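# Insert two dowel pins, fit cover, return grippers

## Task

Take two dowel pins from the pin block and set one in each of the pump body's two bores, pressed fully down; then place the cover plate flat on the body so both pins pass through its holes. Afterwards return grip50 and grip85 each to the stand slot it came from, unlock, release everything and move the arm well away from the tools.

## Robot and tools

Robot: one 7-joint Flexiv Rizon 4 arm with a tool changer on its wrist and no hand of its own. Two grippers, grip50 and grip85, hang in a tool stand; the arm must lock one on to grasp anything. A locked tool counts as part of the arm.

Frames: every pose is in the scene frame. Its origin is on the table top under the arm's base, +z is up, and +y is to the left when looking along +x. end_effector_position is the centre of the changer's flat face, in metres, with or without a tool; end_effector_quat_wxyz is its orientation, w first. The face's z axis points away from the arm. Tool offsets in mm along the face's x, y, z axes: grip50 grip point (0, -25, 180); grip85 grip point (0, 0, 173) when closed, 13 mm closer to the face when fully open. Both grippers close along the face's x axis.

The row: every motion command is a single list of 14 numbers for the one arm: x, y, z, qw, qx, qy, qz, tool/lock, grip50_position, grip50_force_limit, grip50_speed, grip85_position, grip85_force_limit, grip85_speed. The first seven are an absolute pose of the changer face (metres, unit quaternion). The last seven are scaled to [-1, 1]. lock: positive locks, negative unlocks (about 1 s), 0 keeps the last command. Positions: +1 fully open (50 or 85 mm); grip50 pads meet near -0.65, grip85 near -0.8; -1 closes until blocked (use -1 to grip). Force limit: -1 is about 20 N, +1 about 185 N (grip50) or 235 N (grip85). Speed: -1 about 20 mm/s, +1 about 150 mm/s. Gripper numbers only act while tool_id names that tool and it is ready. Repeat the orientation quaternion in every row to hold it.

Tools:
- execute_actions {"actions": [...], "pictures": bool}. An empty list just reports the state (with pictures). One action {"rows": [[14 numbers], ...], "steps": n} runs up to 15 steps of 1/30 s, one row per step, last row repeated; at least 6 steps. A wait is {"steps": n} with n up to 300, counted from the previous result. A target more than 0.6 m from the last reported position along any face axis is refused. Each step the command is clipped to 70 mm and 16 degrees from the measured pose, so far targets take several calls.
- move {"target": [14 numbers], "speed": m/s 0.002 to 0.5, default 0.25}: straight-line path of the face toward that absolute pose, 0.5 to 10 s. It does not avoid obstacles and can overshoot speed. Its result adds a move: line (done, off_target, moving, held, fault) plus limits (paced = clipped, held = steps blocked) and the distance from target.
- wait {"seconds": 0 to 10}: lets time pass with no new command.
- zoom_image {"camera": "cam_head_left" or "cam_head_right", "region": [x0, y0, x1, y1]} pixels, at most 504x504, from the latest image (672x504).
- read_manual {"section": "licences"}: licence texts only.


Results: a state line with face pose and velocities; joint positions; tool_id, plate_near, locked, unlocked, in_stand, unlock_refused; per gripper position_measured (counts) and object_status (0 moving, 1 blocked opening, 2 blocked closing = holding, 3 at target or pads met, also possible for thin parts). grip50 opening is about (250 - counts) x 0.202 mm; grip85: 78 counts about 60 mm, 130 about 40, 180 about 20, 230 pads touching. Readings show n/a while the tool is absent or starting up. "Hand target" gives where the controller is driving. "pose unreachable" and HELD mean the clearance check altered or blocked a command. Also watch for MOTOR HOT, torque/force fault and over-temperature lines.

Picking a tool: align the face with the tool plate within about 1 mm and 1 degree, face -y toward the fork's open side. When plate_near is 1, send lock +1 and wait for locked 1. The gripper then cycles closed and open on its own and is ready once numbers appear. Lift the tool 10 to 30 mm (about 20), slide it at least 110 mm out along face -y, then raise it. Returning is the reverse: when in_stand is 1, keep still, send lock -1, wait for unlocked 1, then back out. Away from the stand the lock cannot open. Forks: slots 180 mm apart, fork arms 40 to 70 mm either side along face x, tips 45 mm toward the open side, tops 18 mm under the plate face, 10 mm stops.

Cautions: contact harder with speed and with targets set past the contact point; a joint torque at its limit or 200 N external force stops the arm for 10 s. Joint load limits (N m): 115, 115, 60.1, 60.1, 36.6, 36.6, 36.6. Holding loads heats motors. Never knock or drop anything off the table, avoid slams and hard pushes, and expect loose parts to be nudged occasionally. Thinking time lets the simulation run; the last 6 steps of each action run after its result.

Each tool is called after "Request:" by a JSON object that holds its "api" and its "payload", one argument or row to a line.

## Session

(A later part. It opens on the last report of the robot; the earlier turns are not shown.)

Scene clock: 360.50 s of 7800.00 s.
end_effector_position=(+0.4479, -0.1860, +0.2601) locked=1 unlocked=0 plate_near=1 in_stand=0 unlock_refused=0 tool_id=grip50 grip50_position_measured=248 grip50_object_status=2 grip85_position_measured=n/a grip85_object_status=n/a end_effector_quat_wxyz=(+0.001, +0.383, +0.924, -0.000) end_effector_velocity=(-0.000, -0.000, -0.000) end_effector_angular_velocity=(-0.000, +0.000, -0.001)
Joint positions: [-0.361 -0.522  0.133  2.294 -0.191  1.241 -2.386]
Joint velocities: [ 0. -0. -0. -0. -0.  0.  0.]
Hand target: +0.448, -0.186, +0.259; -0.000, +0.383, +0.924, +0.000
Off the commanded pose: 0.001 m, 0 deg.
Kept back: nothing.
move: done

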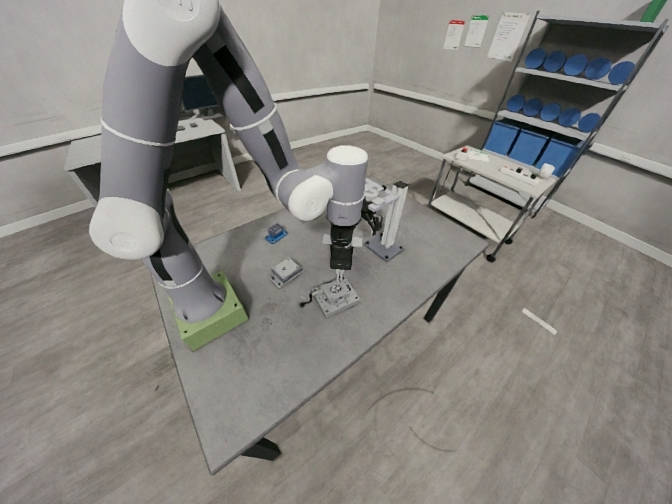

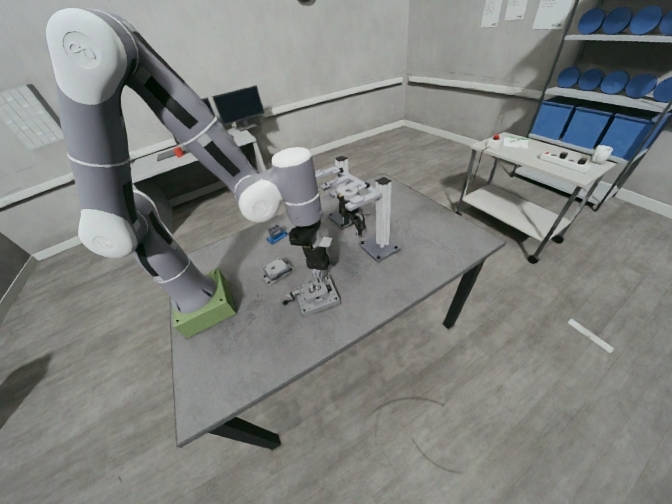

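Request:
{"api": "move", "payload": {
  "target": [0.448,-0.1858,0.30,0,0.3827,0.9239,0,0,-1,1,-1,0,0,0],
  "speed": 0.03
}}

Request:
{"api": "move", "payload": {
  "target": [0.4355,0.2408,0.29,0,0.6225,0.7826,0,0,-1,1,-1,0,0,0]
}}

Request:
{"api": "move", "payload": {
  "target": [0.4355,0.2408,0.245,0,0.6225,0.7826,0,0,-1,1,-1,0,0,0],
  "speed": 0.02
}}

Request:
{"api": "move", "payload": {
  "target": [0.4355,0.2408,0.241,0,0.6225,0.7826,0,0,-1,1,-1,0,0,0],
  "speed": 0.002
}}

Request:
{"api": "zoom_image", "payload": {
  "camera": "cam_head_left",
  "region": [290, 280, 330, 320]
}}

Request:
{"api": "zoom_image", "payload": {
  "camera": "cam_head_right",
  "region": [272, 278, 312, 318]
}}

Scene clock: 362.87 s of 7800.00 s.
end_effector_position=(+0.4480, -0.1858, +0.3001) locked=1 unlocked=0 plate_near=1 in_stand=0 unlock_refused=0 tool_id=grip50 grip50_position_measured=248 grip50_object_status=2 grip85_position_measured=n/a grip85_object_status=n/a end_effector_quat_wxyz=(+0.000, +0.383, +0.924, -0.000) end_effector_velocity=(-0.000, -0.000, +0.000) end_effector_angular_velocity=(-0.000, -0.000, +0.002)
Joint positions: [-0.394 -0.419  0.179  2.282 -0.158  1.123 -2.41 ]
Joint velocities: [-0.001  0.     0.001 -0.    -0.    -0.    -0.002]
Hand target: +0.448, -0.186, +0.300; +0.000, +0.383, +0.924, -0.000
Off the commanded pose: 0.000 m, 0 deg.
Kept back: nothing.
move: done

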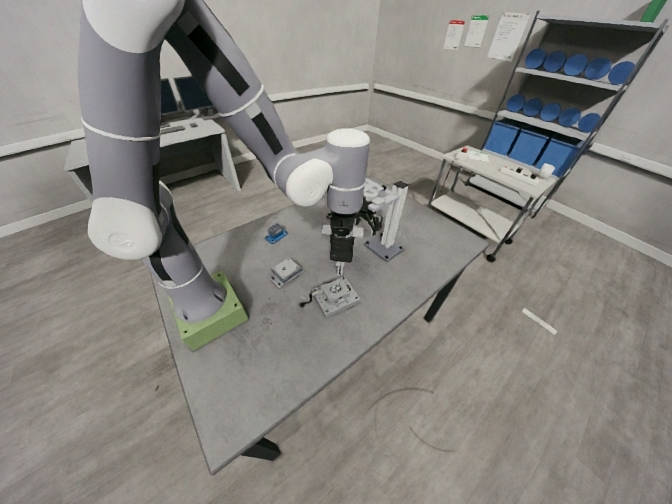

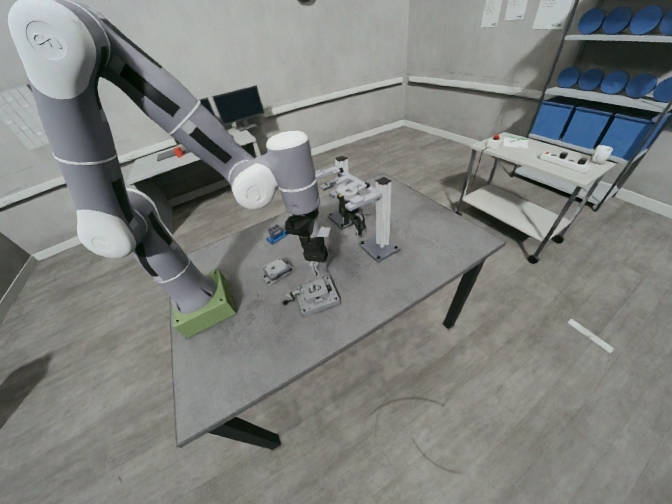

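Scene clock: 365.03 s of 7800.00 s.
end_effector_position=(+0.4352, +0.2409, +0.2901) locked=1 unlocked=0 plate_near=1 in_stand=0 unlock_refused=0 tool_id=grip50 grip50_position_measured=248 grip50_object_status=2 grip85_position_measured=n/a grip85_object_status=n/a end_effector_quat_wxyz=(-0.001, +0.623, +0.783, +0.001) end_effector_velocity=(+0.000, -0.000, +0.000) end_effector_angular_velocity=(+0.001, +0.000, -0.000)
Joint positions: [ 0.458 -0.464  0.213  2.252 -0.217  1.134 -0.916]
Joint velocities: [-0.001 -0.     0.    -0.     0.001  0.    -0.   ]
Hand target: +0.435, +0.241, +0.290; -0.001, +0.623, +0.783, +0.000
Off the commanded pose: 0.000 m, 0 deg.
Kept back: nothing.
move: done

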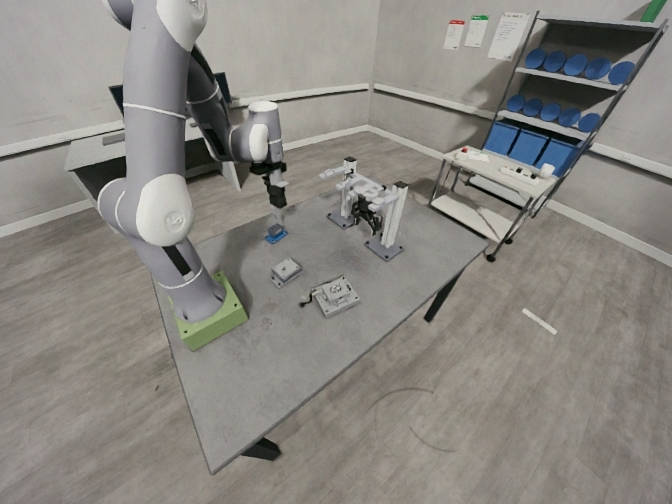

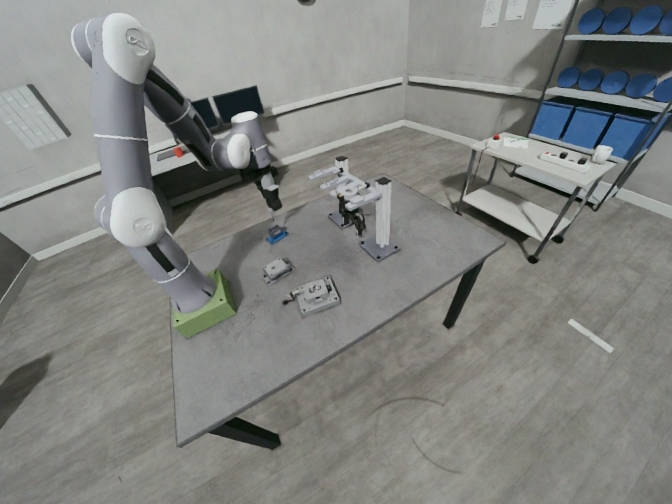

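Scene clock: 367.50 s of 7800.00 s.
end_effector_position=(+0.4356, +0.2408, +0.2450) locked=1 unlocked=0 plate_near=1 in_stand=0 unlock_refused=0 tool_id=grip50 grip50_position_measured=248 grip50_object_status=2 grip85_position_measured=n/a grip85_object_status=n/a end_effector_quat_wxyz=(-0.000, +0.623, +0.783, -0.000) end_effector_velocity=(-0.000, +0.000, -0.000) end_effector_angular_velocity=(-0.000, +0.000, +0.002)
Joint positions: [ 0.506 -0.576  0.147  2.264 -0.261  1.26  -0.884]
Joint velocities: [ 0.001 -0.    -0.     0.    -0.     0.    -0.001]
Hand target: +0.436, +0.241, +0.245; -0.000, +0.623, +0.783, +0.000
Off the commanded pose: 0.000 m, 0 deg.
Kept back: nothing.
move: done

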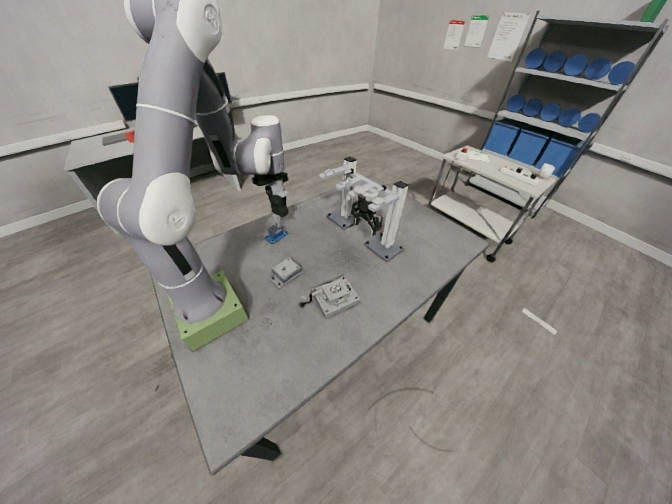

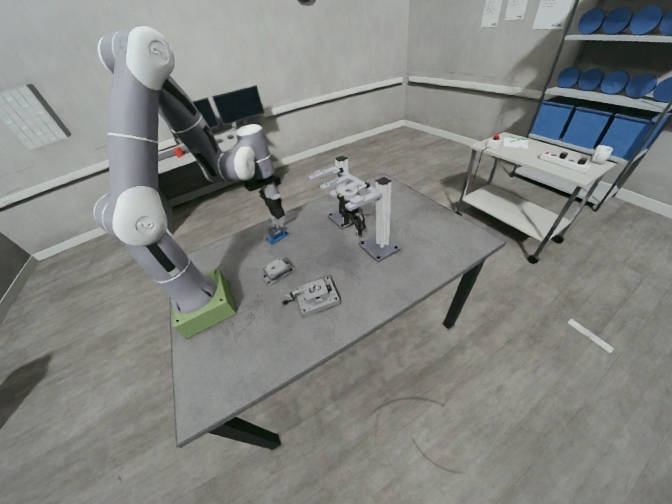

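Scene clock: 369.73 s of 7800.00 s.
end_effector_position=(+0.4367, +0.2410, +0.2433) locked=1 unlocked=0 plate_near=1 in_stand=0 unlock_refused=0 tool_id=grip50 grip50_position_measured=248 grip50_object_status=2 grip85_position_measured=n/a grip85_object_status=n/a end_effector_quat_wxyz=(+0.001, +0.623, +0.782, +0.002) end_effector_velocity=(-0.000, +0.000, +0.000) end_effector_angular_velocity=(+0.000, +0.000, -0.002)
Joint positions: [ 0.512 -0.581  0.139  2.264 -0.261  1.27  -0.884]
Joint velocities: [ 0.     0.     0.    -0.     0.001 -0.     0.001]
Hand target: +0.436, +0.241, +0.241; -0.000, +0.623, +0.783, -0.000
Off the commanded pose: 0.003 m, 0 deg.
Kept back: nothing.
move: done

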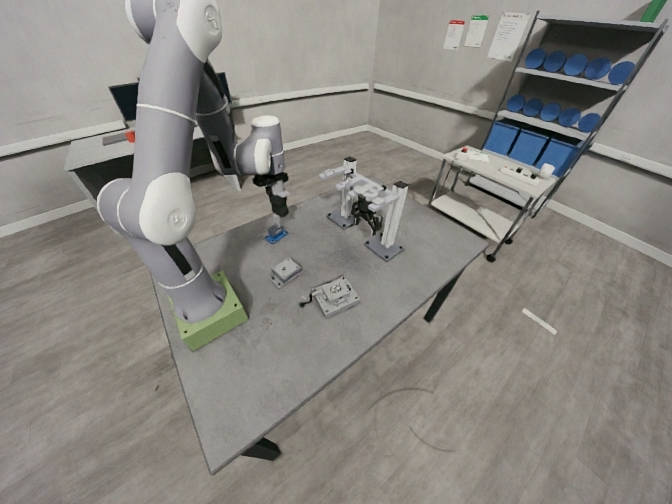

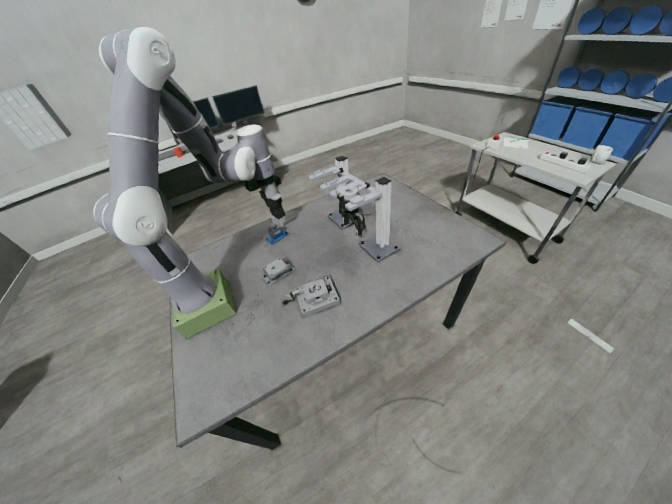

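Region (290, 280, 330, 320) of cam_head_left's 672x504 image, scaled by 12.600, with more detail than that image has.

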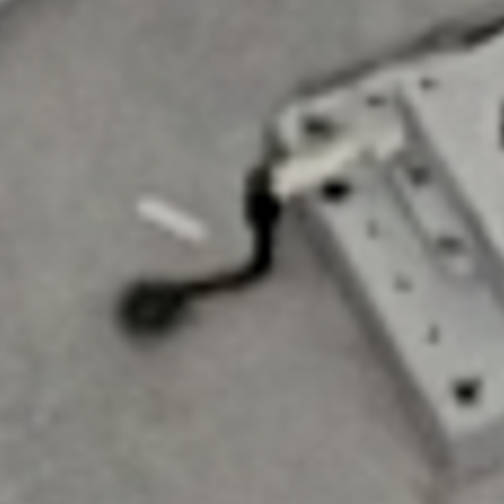

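Region (272, 278, 312, 318) of cam_head_right's 672x504 image, scaled by 12.600, with more detail than that image has.

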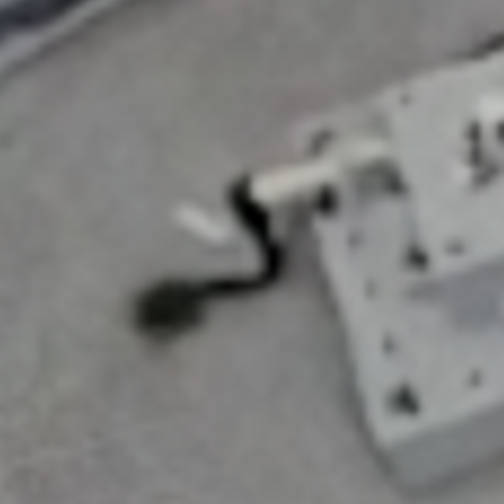

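Request:
{"api": "move", "payload": {
  "target": [0.4363,0.2412,0.245,0,0.6225,0.7826,0,0,-1,1,-1,0,0,0],
  "speed": 0.005
}}

Request:
{"api": "move", "payload": {
  "target": [0.4363,0.2412,0.242,0,0.6225,0.7826,0,0,-1,1,-1,0,0,0],
  "speed": 0.002
}}

Request:
{"api": "move", "payload": {
  "target": [0.4363,0.2400,0.245,0,0.6225,0.7826,0,0,-1,1,-1,0,0,0],
  "speed": 0.005
}}

Request:
{"api": "move", "payload": {
  "target": [0.4363,0.2400,0.242,0,0.6225,0.7826,0,0,-1,1,-1,0,0,0],
  "speed": 0.002
}}

Scene clock: 370.80 s of 7800.00 s.
end_effector_position=(+0.4363, +0.2412, +0.2449) locked=1 unlocked=0 plate_near=1 in_stand=0 unlock_refused=0 tool_id=grip50 grip50_position_measured=248 grip50_object_status=2 grip85_position_measured=n/a grip85_object_status=n/a end_effector_quat_wxyz=(-0.000, +0.623, +0.783, +0.000) end_effector_velocity=(-0.000, +0.000, +0.000) end_effector_angular_velocity=(+0.000, +0.000, -0.000)
Joint positions: [ 0.508 -0.577  0.146  2.262 -0.259  1.259 -0.886]
Joint velocities: [-0.     0.     0.001 -0.    -0.    -0.     0.   ]
Hand target: +0.436, +0.241, +0.245; +0.000, +0.623, +0.783, -0.000
Off the commanded pose: 0.000 m, 0 deg.
Kept back: nothing.
move: done

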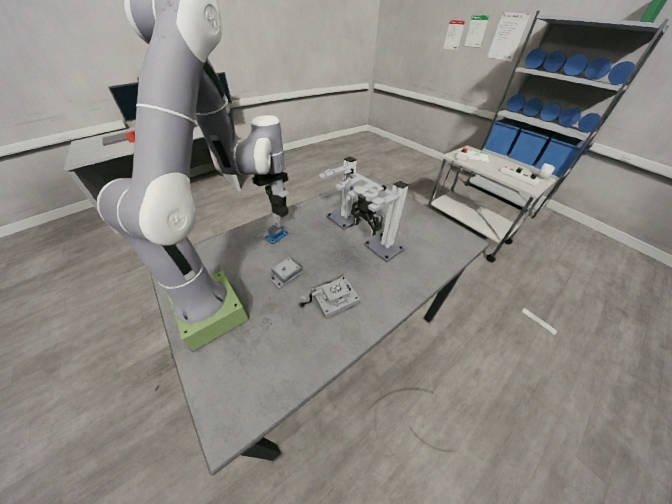

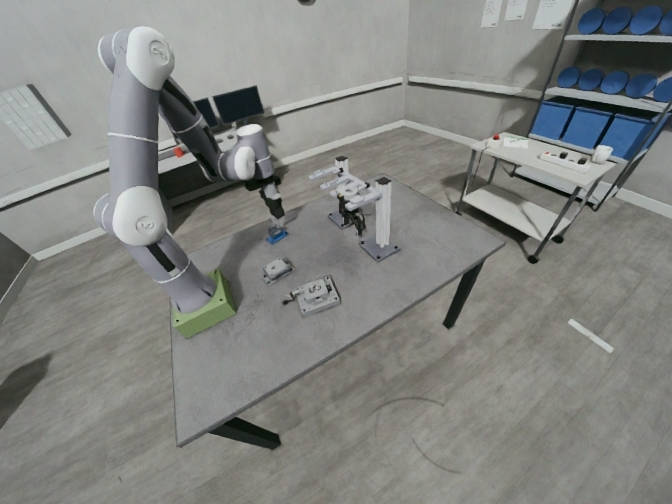

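Scene clock: 372.47 s of 7800.00 s.
end_effector_position=(+0.4370, +0.2413, +0.2434) locked=1 unlocked=0 plate_near=1 in_stand=0 unlock_refused=0 tool_id=grip50 grip50_position_measured=248 grip50_object_status=2 grip85_position_measured=n/a grip85_object_status=n/a end_effector_quat_wxyz=(+0.001, +0.623, +0.782, +0.001) end_effector_velocity=(-0.000, +0.000, +0.000) end_effector_angular_velocity=(+0.000, -0.000, +0.001)
Joint positions: [ 0.512 -0.582  0.14   2.261 -0.259  1.266 -0.886]
Joint velocities: [ 0.     0.     0.     0.    -0.     0.    -0.001]
Hand target: +0.436, +0.241, +0.242; -0.000, +0.623, +0.783, -0.000
Off the commanded pose: 0.002 m, 0 deg.
Kept back: nothing.
move: done

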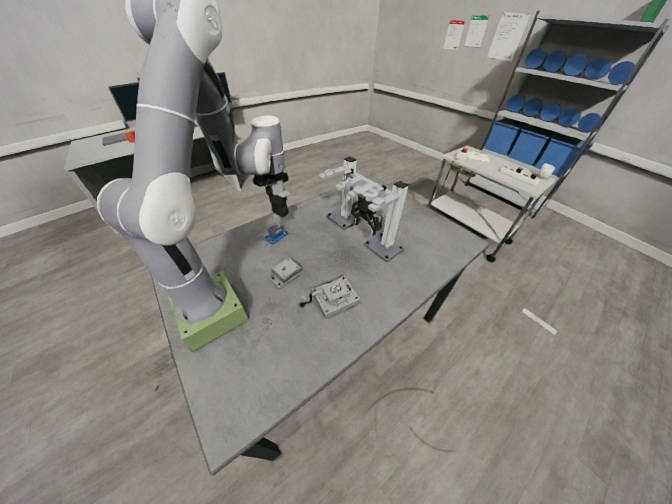

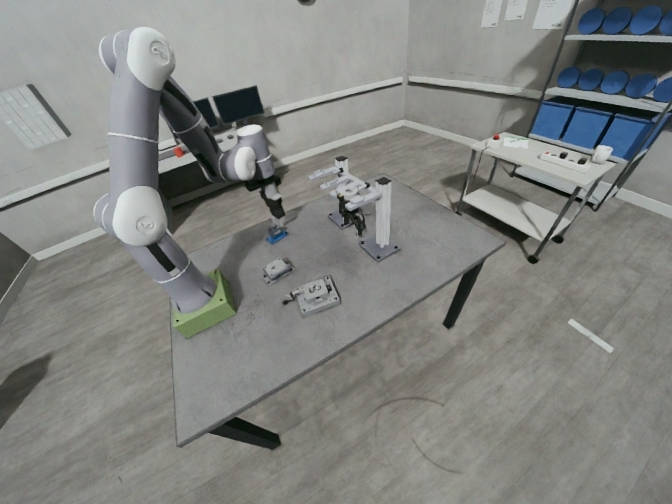

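Scene clock: 373.17 s of 7800.00 s.
end_effector_position=(+0.4364, +0.2401, +0.2450) locked=1 unlocked=0 plate_near=1 in_stand=0 unlock_refused=0 tool_id=grip50 grip50_position_measured=248 grip50_object_status=2 grip85_position_measured=n/a grip85_object_status=n/a end_effector_quat_wxyz=(+0.000, +0.623, +0.783, +0.000) end_effector_velocity=(+0.000, -0.000, +0.000) end_effector_angular_velocity=(+0.000, -0.000, -0.000)
Joint positions: [ 0.506 -0.576  0.145  2.263 -0.259  1.26  -0.888]
Joint velocities: [-0.001 -0.     0.    -0.    -0.    -0.    -0.   ]
Hand target: +0.436, +0.240, +0.245; +0.000, +0.623, +0.783, -0.000
Off the commanded pose: 0.000 m, 0 deg.
Kept back: nothing.
move: done

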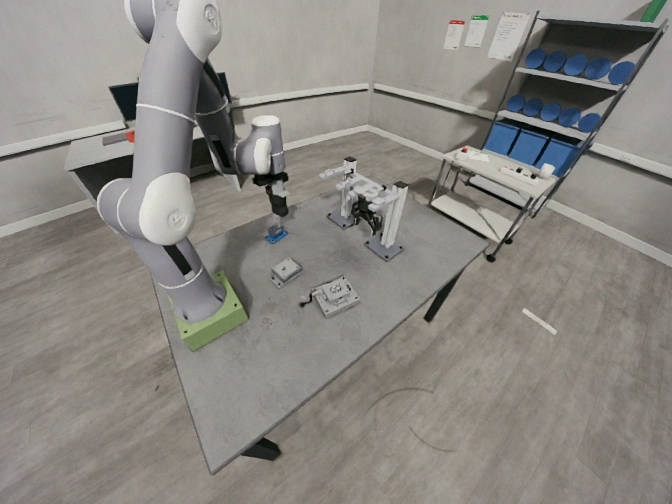

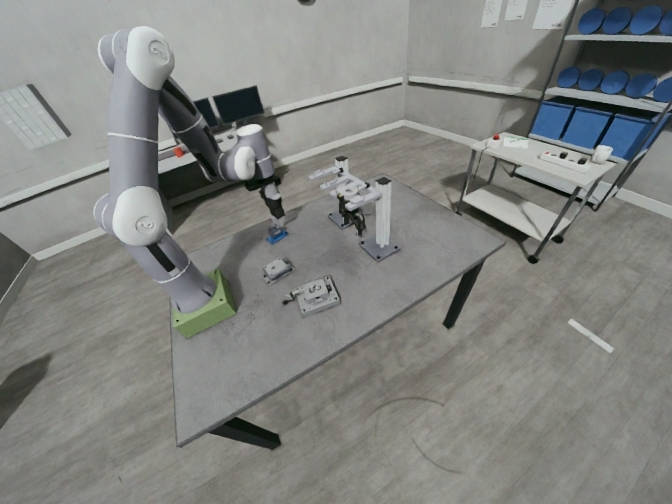

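Scene clock: 374.87 s of 7800.00 s.
end_effector_position=(+0.4370, +0.2406, +0.2434) locked=1 unlocked=0 plate_near=1 in_stand=0 unlock_refused=0 tool_id=grip50 grip50_position_measured=248 grip50_object_status=2 grip85_position_measured=n/a grip85_object_status=n/a end_effector_quat_wxyz=(+0.000, +0.622, +0.783, +0.002) end_effector_velocity=(+0.000, -0.000, +0.000) end_effector_angular_velocity=(-0.000, -0.000, -0.002)
Joint positions: [ 0.511 -0.581  0.14   2.263 -0.259  1.268 -0.888]
Joint velocities: [-0.     0.    -0.001 -0.     0.    -0.     0.001]
Hand target: +0.436, +0.240, +0.242; -0.000, +0.623, +0.783, +0.000
Off the commanded pose: 0.002 m, 0 deg.
Kept back: nothing.
move: done

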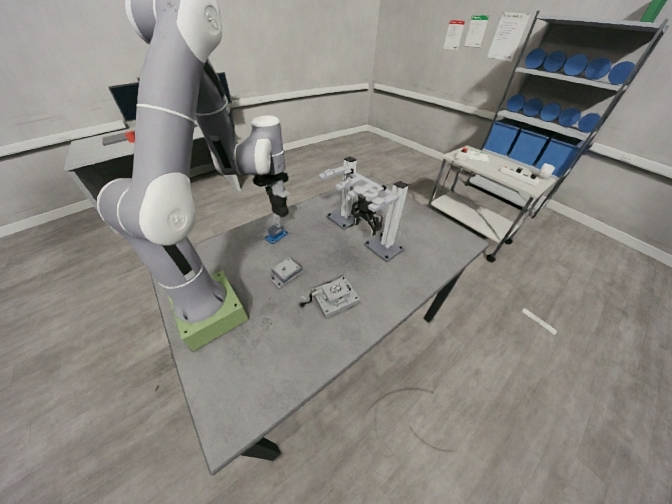

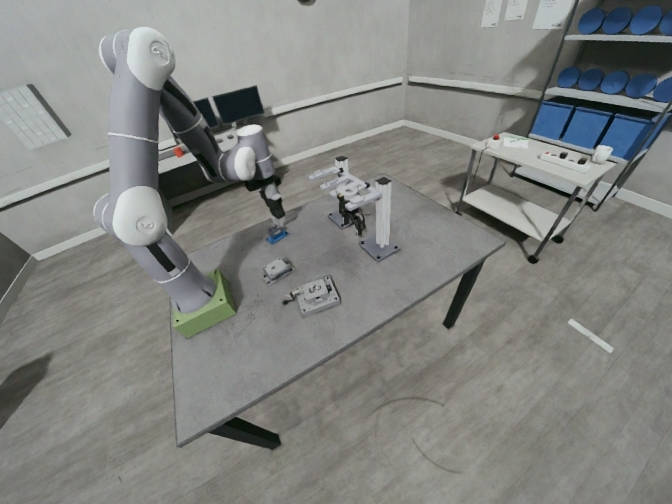

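Request:
{"api": "move", "payload": {
  "target": [0.4359,0.2406,0.2445,0,0.6225,0.7826,0,0,-0.3,1,-1,0,0,0],
  "speed": 0.005
}}

Request:
{"api": "move", "payload": {
  "target": [0.4359,0.2406,0.33,0,0.6225,0.7826,0,0,-0.3,1,-1,0,0,0],
  "speed": 0.05
}}

Request:
{"api": "zoom_image", "payload": {
  "camera": "cam_head_left",
  "region": [200,120,500,345]
}}

Scene clock: 376.67 s of 7800.00 s.
end_effector_position=(+0.4360, +0.2407, +0.2445) locked=1 unlocked=0 plate_near=1 in_stand=0 unlock_refused=0 tool_id=grip50 grip50_position_measured=198 grip50_object_status=3 grip85_position_measured=n/a grip85_object_status=n/a end_effector_quat_wxyz=(+0.000, +0.622, +0.783, +0.000) end_effector_velocity=(-0.000, -0.000, -0.000) end_effector_angular_velocity=(-0.000, +0.000, +0.000)
Joint positions: [ 0.51  -0.577  0.143  2.263 -0.258  1.262 -0.888]
Joint velocities: [-0.    -0.     0.     0.     0.    -0.    -0.001]
Hand target: +0.436, +0.241, +0.244; +0.000, +0.623, +0.783, -0.000
Off the commanded pose: 0.000 m, 0 deg.
Kept back: nothing.
move: done

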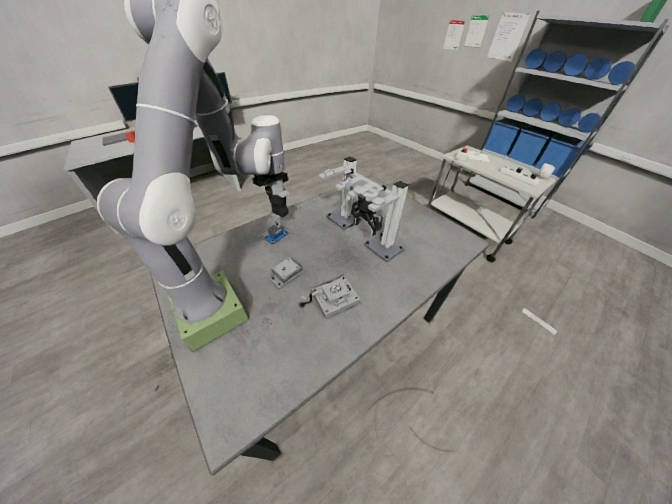

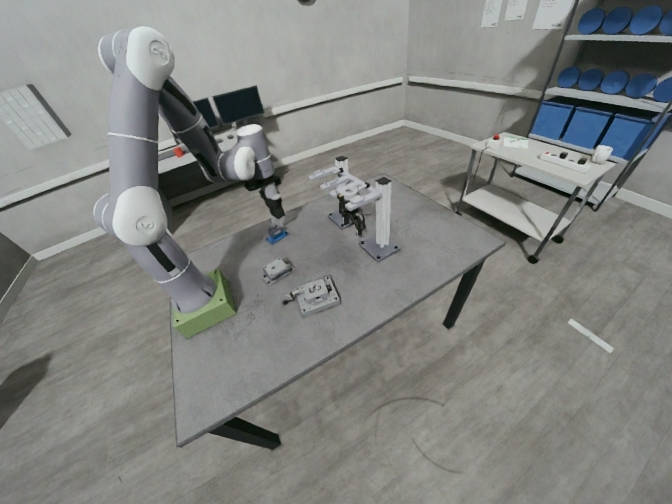

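Scene clock: 378.63 s of 7800.00 s.
end_effector_position=(+0.4358, +0.2406, +0.3302) locked=1 unlocked=0 plate_near=1 in_stand=0 unlock_refused=0 tool_id=grip50 grip50_position_measured=198 grip50_object_status=3 grip85_position_measured=n/a grip85_object_status=n/a end_effector_quat_wxyz=(+0.000, +0.622, +0.783, +0.000) end_effector_velocity=(+0.000, -0.000, +0.000) end_effector_angular_velocity=(-0.000, -0.000, -0.001)
Joint positions: [ 0.44  -0.37   0.245  2.23  -0.169  1.019 -0.951]
Joint velocities: [-0.001  0.     0.     0.    -0.001  0.     0.001]
Hand target: +0.436, +0.240, +0.330; +0.000, +0.622, +0.783, -0.000
Off the commanded pose: 0.000 m, 0 deg.
Kept back: nothing.
move: done

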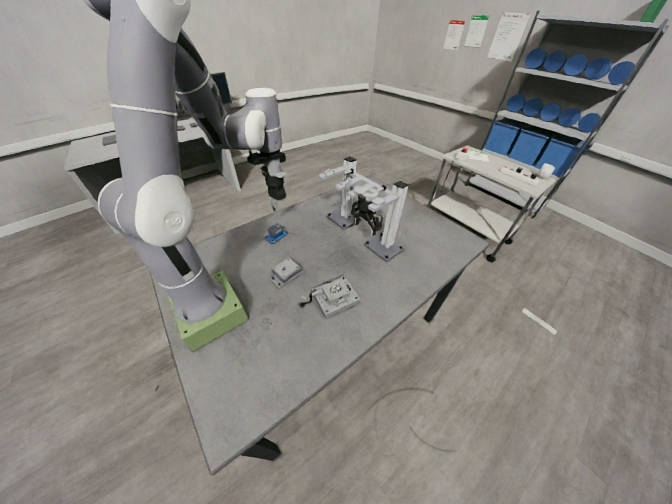

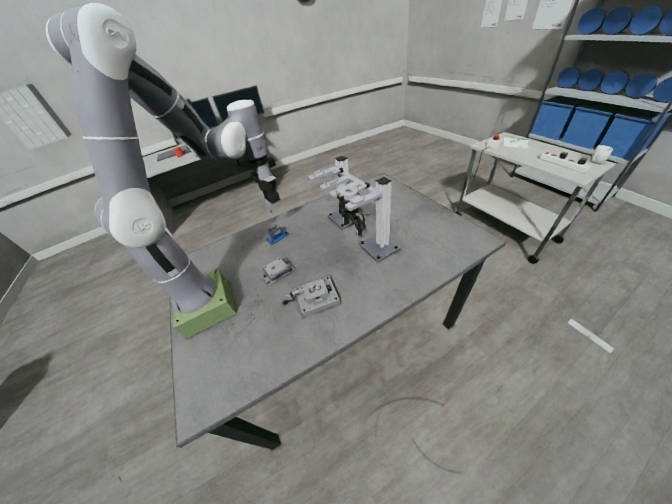

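Region (200, 120, 500, 345) of cam_head_left's 672x504 image, scaled by 1.680, with more detail than that image has; it fills the top 378 rows of this view, and the rest is white.

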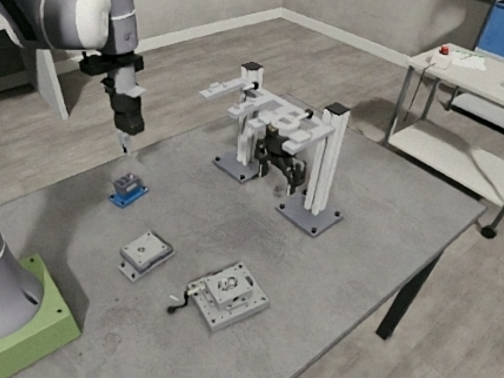

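Request:
{"api": "move", "payload": {
  "target": [0.309,-0.118,0.30,0,-0.204,0.979,0,0,-0.3,1,-1,0,0,0]
}}

Request:
{"api": "move", "payload": {
  "target": [0.309,-0.118,0.205,0,-0.204,0.979,0,0,-0.3,1,-1,0,0,0],
  "speed": 0.05
}}

Request:
{"api": "zoom_image", "payload": {
  "camera": "cam_head_left",
  "region": [260,250,360,325]
}}

Request:
{"api": "zoom_image", "payload": {
  "camera": "cam_head_right",
  "region": [245,250,345,325]
}}

Scene clock: 383.93 s of 7800.00 s.
end_effector_position=(+0.3093, -0.1183, +0.2994) locked=1 unlocked=0 plate_near=1 in_stand=0 unlock_refused=0 tool_id=grip50 grip50_position_measured=198 grip50_object_status=3 grip85_position_measured=n/a grip85_object_status=n/a end_effector_quat_wxyz=(-0.000, -0.204, +0.979, -0.002) end_effector_velocity=(+0.000, +0.000, +0.001) end_effector_angular_velocity=(+0.002, +0.001, +0.005)
Joint positions: [-1.567 -0.572  1.003  2.629 -1.242  1.07  -2.963]
Joint velocities: [-0.022 -0.02   0.022 -0.004 -0.01  -0.021 -0.002]
Hand target: +0.309, -0.118, +0.299; -0.001, -0.204, +0.979, -0.002
Off the commanded pose: 0.001 m, 0 deg.
joint sent to its limit — the command would take joint 7 (wrist roll) past its lower limit, so that joint was sent only as far as its limit.
Kept back: nothing.
move: done

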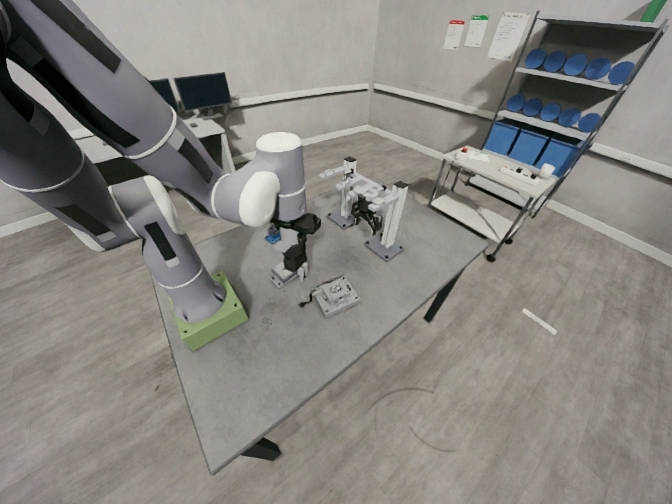

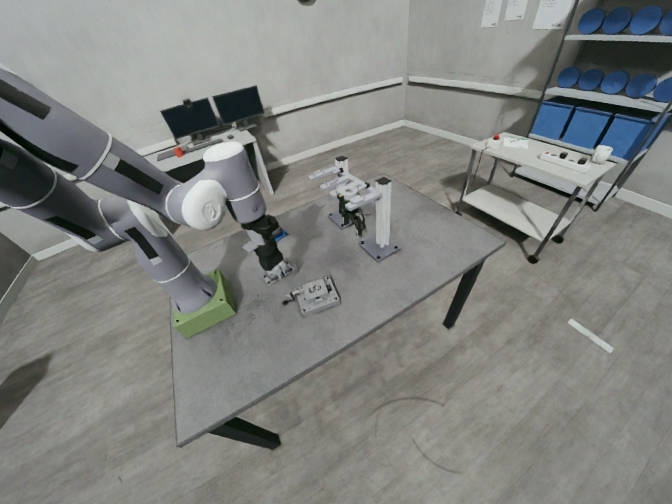

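Scene clock: 386.10 s of 7800.00 s.
end_effector_position=(+0.3093, -0.1183, +0.2053) locked=1 unlocked=0 plate_near=1 in_stand=0 unlock_refused=0 tool_id=grip50 grip50_position_measured=198 grip50_object_status=3 grip85_position_measured=n/a grip85_object_status=n/a end_effector_quat_wxyz=(+0.000, -0.204, +0.979, +0.000) end_effector_velocity=(+0.000, +0.000, +0.000) end_effector_angular_velocity=(-0.000, -0.001, +0.002)
Joint positions: [-1.391 -0.855  0.601  2.536 -1.888  1.112 -2.563]
Joint velocities: [-0.     0.     0.     0.    -0.001  0.    -0.001]
Hand target: +0.309, -0.118, +0.205; +0.000, -0.204, +0.979, +0.000
Off the commanded pose: 0.001 m, 0 deg.
Kept back: nothing.
move: done

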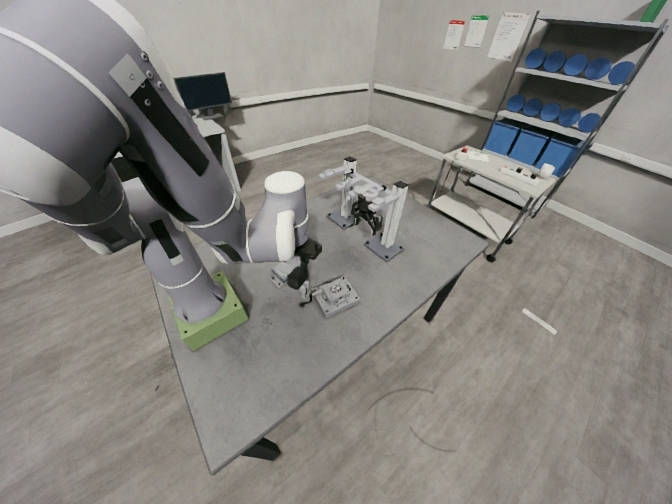

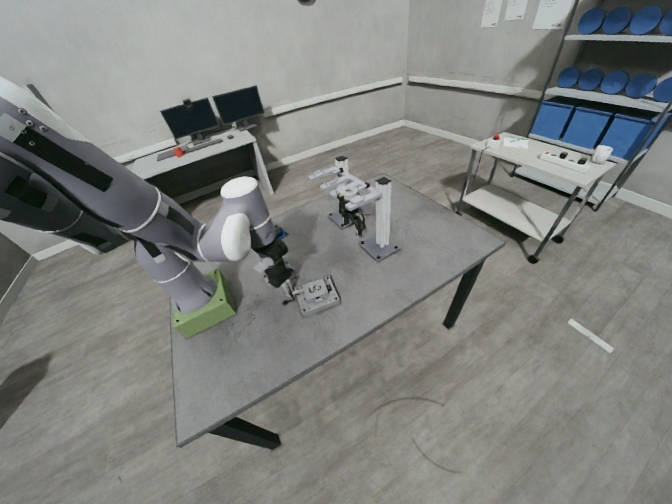

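Region (260, 250, 360, 325) of cam_head_left's 672x504 image, scaled by 5.040, with more detail than that image has; it fills the top 378 rows of this view, and the rest is white.

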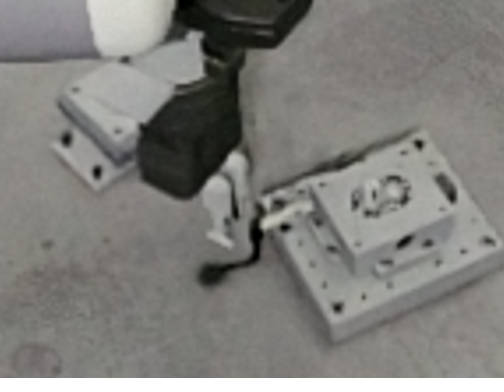

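Region (245, 250, 345, 325) of cam_head_right's 672x504 image, scaled by 5.040, with more detail than that image has; it fills the top 378 rows of this view, and the rest is white.

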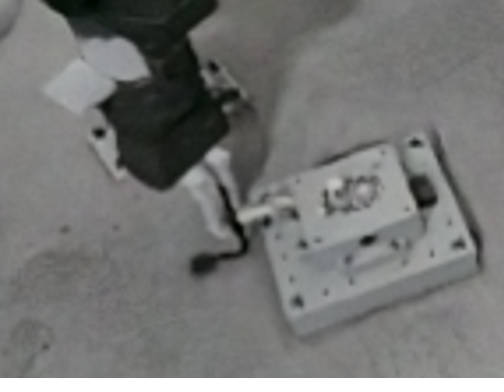

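Request:
{"api": "move", "payload": {
  "target": [0.2995,-0.1155,0.205,0,-0.204,0.979,0,0,-0.1,1,-1,0,0,0],
  "speed": 0.02
}}

Request:
{"api": "move", "payload": {
  "target": [0.2995,-0.1155,0.1945,0,-0.204,0.979,0,0,-0.1,1,-1,0,0,0],
  "speed": 0.005
}}

Request:
{"api": "zoom_image", "payload": {
  "camera": "cam_head_left",
  "region": [270,270,330,315]
}}

Request:
{"api": "zoom_image", "payload": {
  "camera": "cam_head_right",
  "region": [260,270,320,315]
}}

Scene clock: 387.23 s of 7800.00 s.
end_effector_position=(+0.2995, -0.1154, +0.2049) locked=1 unlocked=0 plate_near=1 in_stand=0 unlock_refused=0 tool_id=grip50 grip50_position_measured=167 grip50_object_status=3 grip85_position_measured=n/a grip85_object_status=n/a end_effector_quat_wxyz=(-0.000, -0.204, +0.979, +0.000) end_effector_velocity=(+0.000, +0.000, +0.000) end_effector_angular_velocity=(+0.000, -0.000, -0.002)
Joint positions: [-1.412 -0.853  0.591  2.554 -1.931  1.112 -2.546]
Joint velocities: [ 0.    -0.     0.    -0.     0.001  0.     0.001]
Hand target: +0.299, -0.116, +0.205; -0.000, -0.204, +0.979, -0.000
Off the commanded pose: 0.000 m, 0 deg.
Kept back: nothing.
move: done

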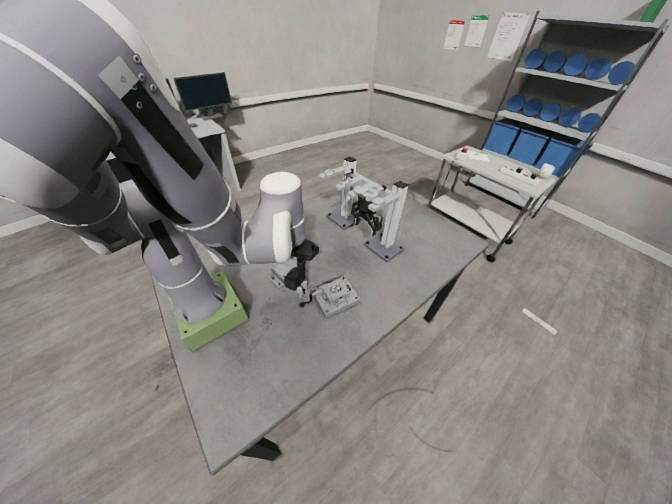

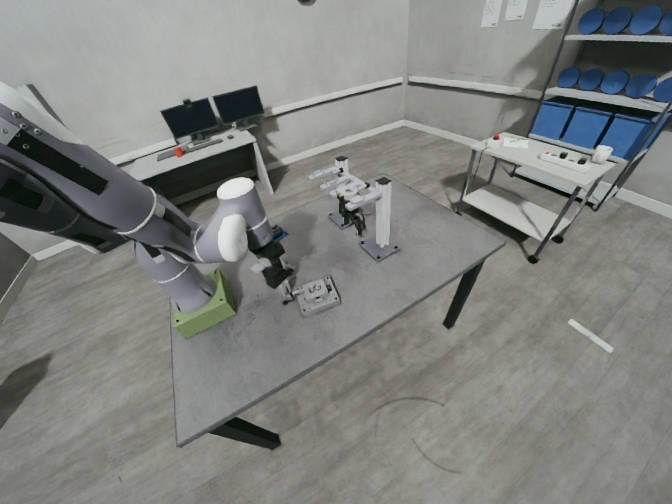

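Scene clock: 389.53 s of 7800.00 s.
end_effector_position=(+0.3007, -0.1147, +0.1962) locked=1 unlocked=0 plate_near=1 in_stand=0 unlock_refused=0 tool_id=grip50 grip50_position_measured=167 grip50_object_status=3 grip85_position_measured=n/a grip85_object_status=n/a end_effector_quat_wxyz=(+0.002, -0.206, +0.979, -0.001) end_effector_velocity=(+0.000, +0.000, -0.000) end_effector_angular_velocity=(+0.000, +0.000, -0.002)
Joint positions: [-1.405 -0.887  0.573  2.537 -1.982  1.106 -2.515]
Joint velocities: [ 0.002  0.001 -0.002 -0.     0.     0.002  0.003]
Hand target: +0.300, -0.116, +0.195; +0.000, -0.204, +0.979, +0.000
Off the commanded pose: 0.002 m, 0 deg.
Kept back: nothing.
move: done

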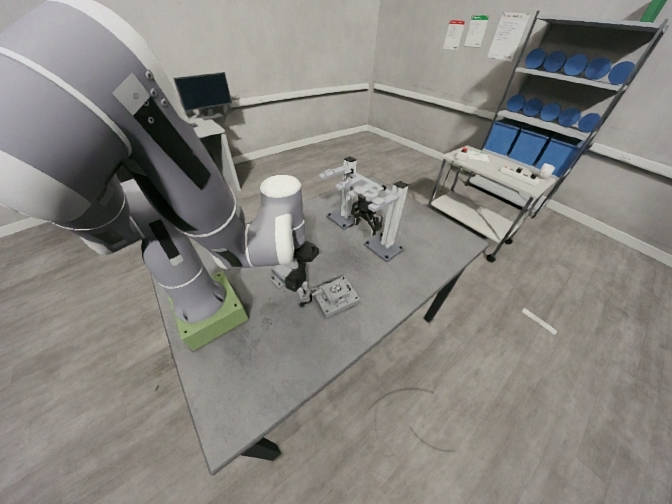

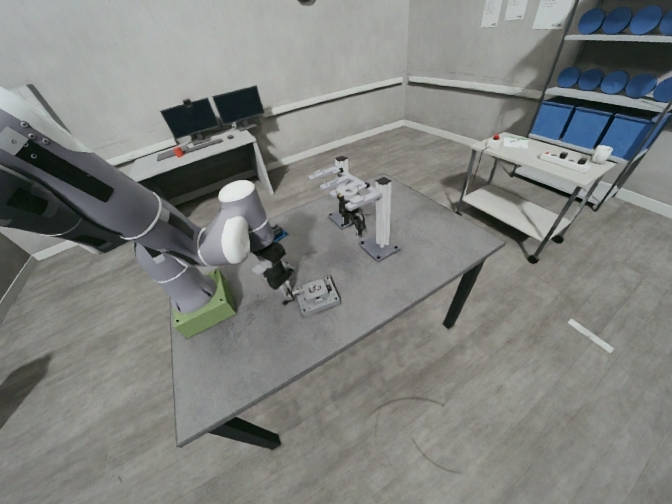

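Region (270, 270, 330, 315) of cam_head_left's 672x504 image, scaled by 8.400, with more detail than that image has; it fills the top 378 rows of this view, and the rest is white.

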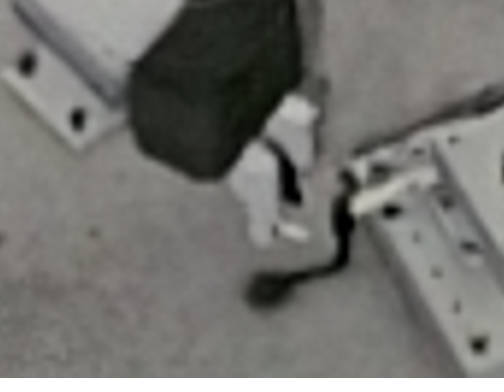

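Region (260, 270, 320, 315) of cam_head_right's 672x504 image, scaled by 8.400, with more detail than that image has; it fills the top 378 rows of this view, and the rest is white.

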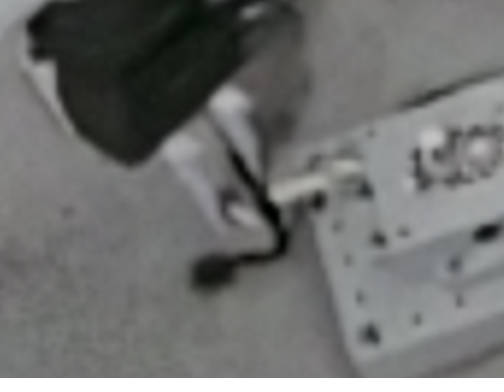

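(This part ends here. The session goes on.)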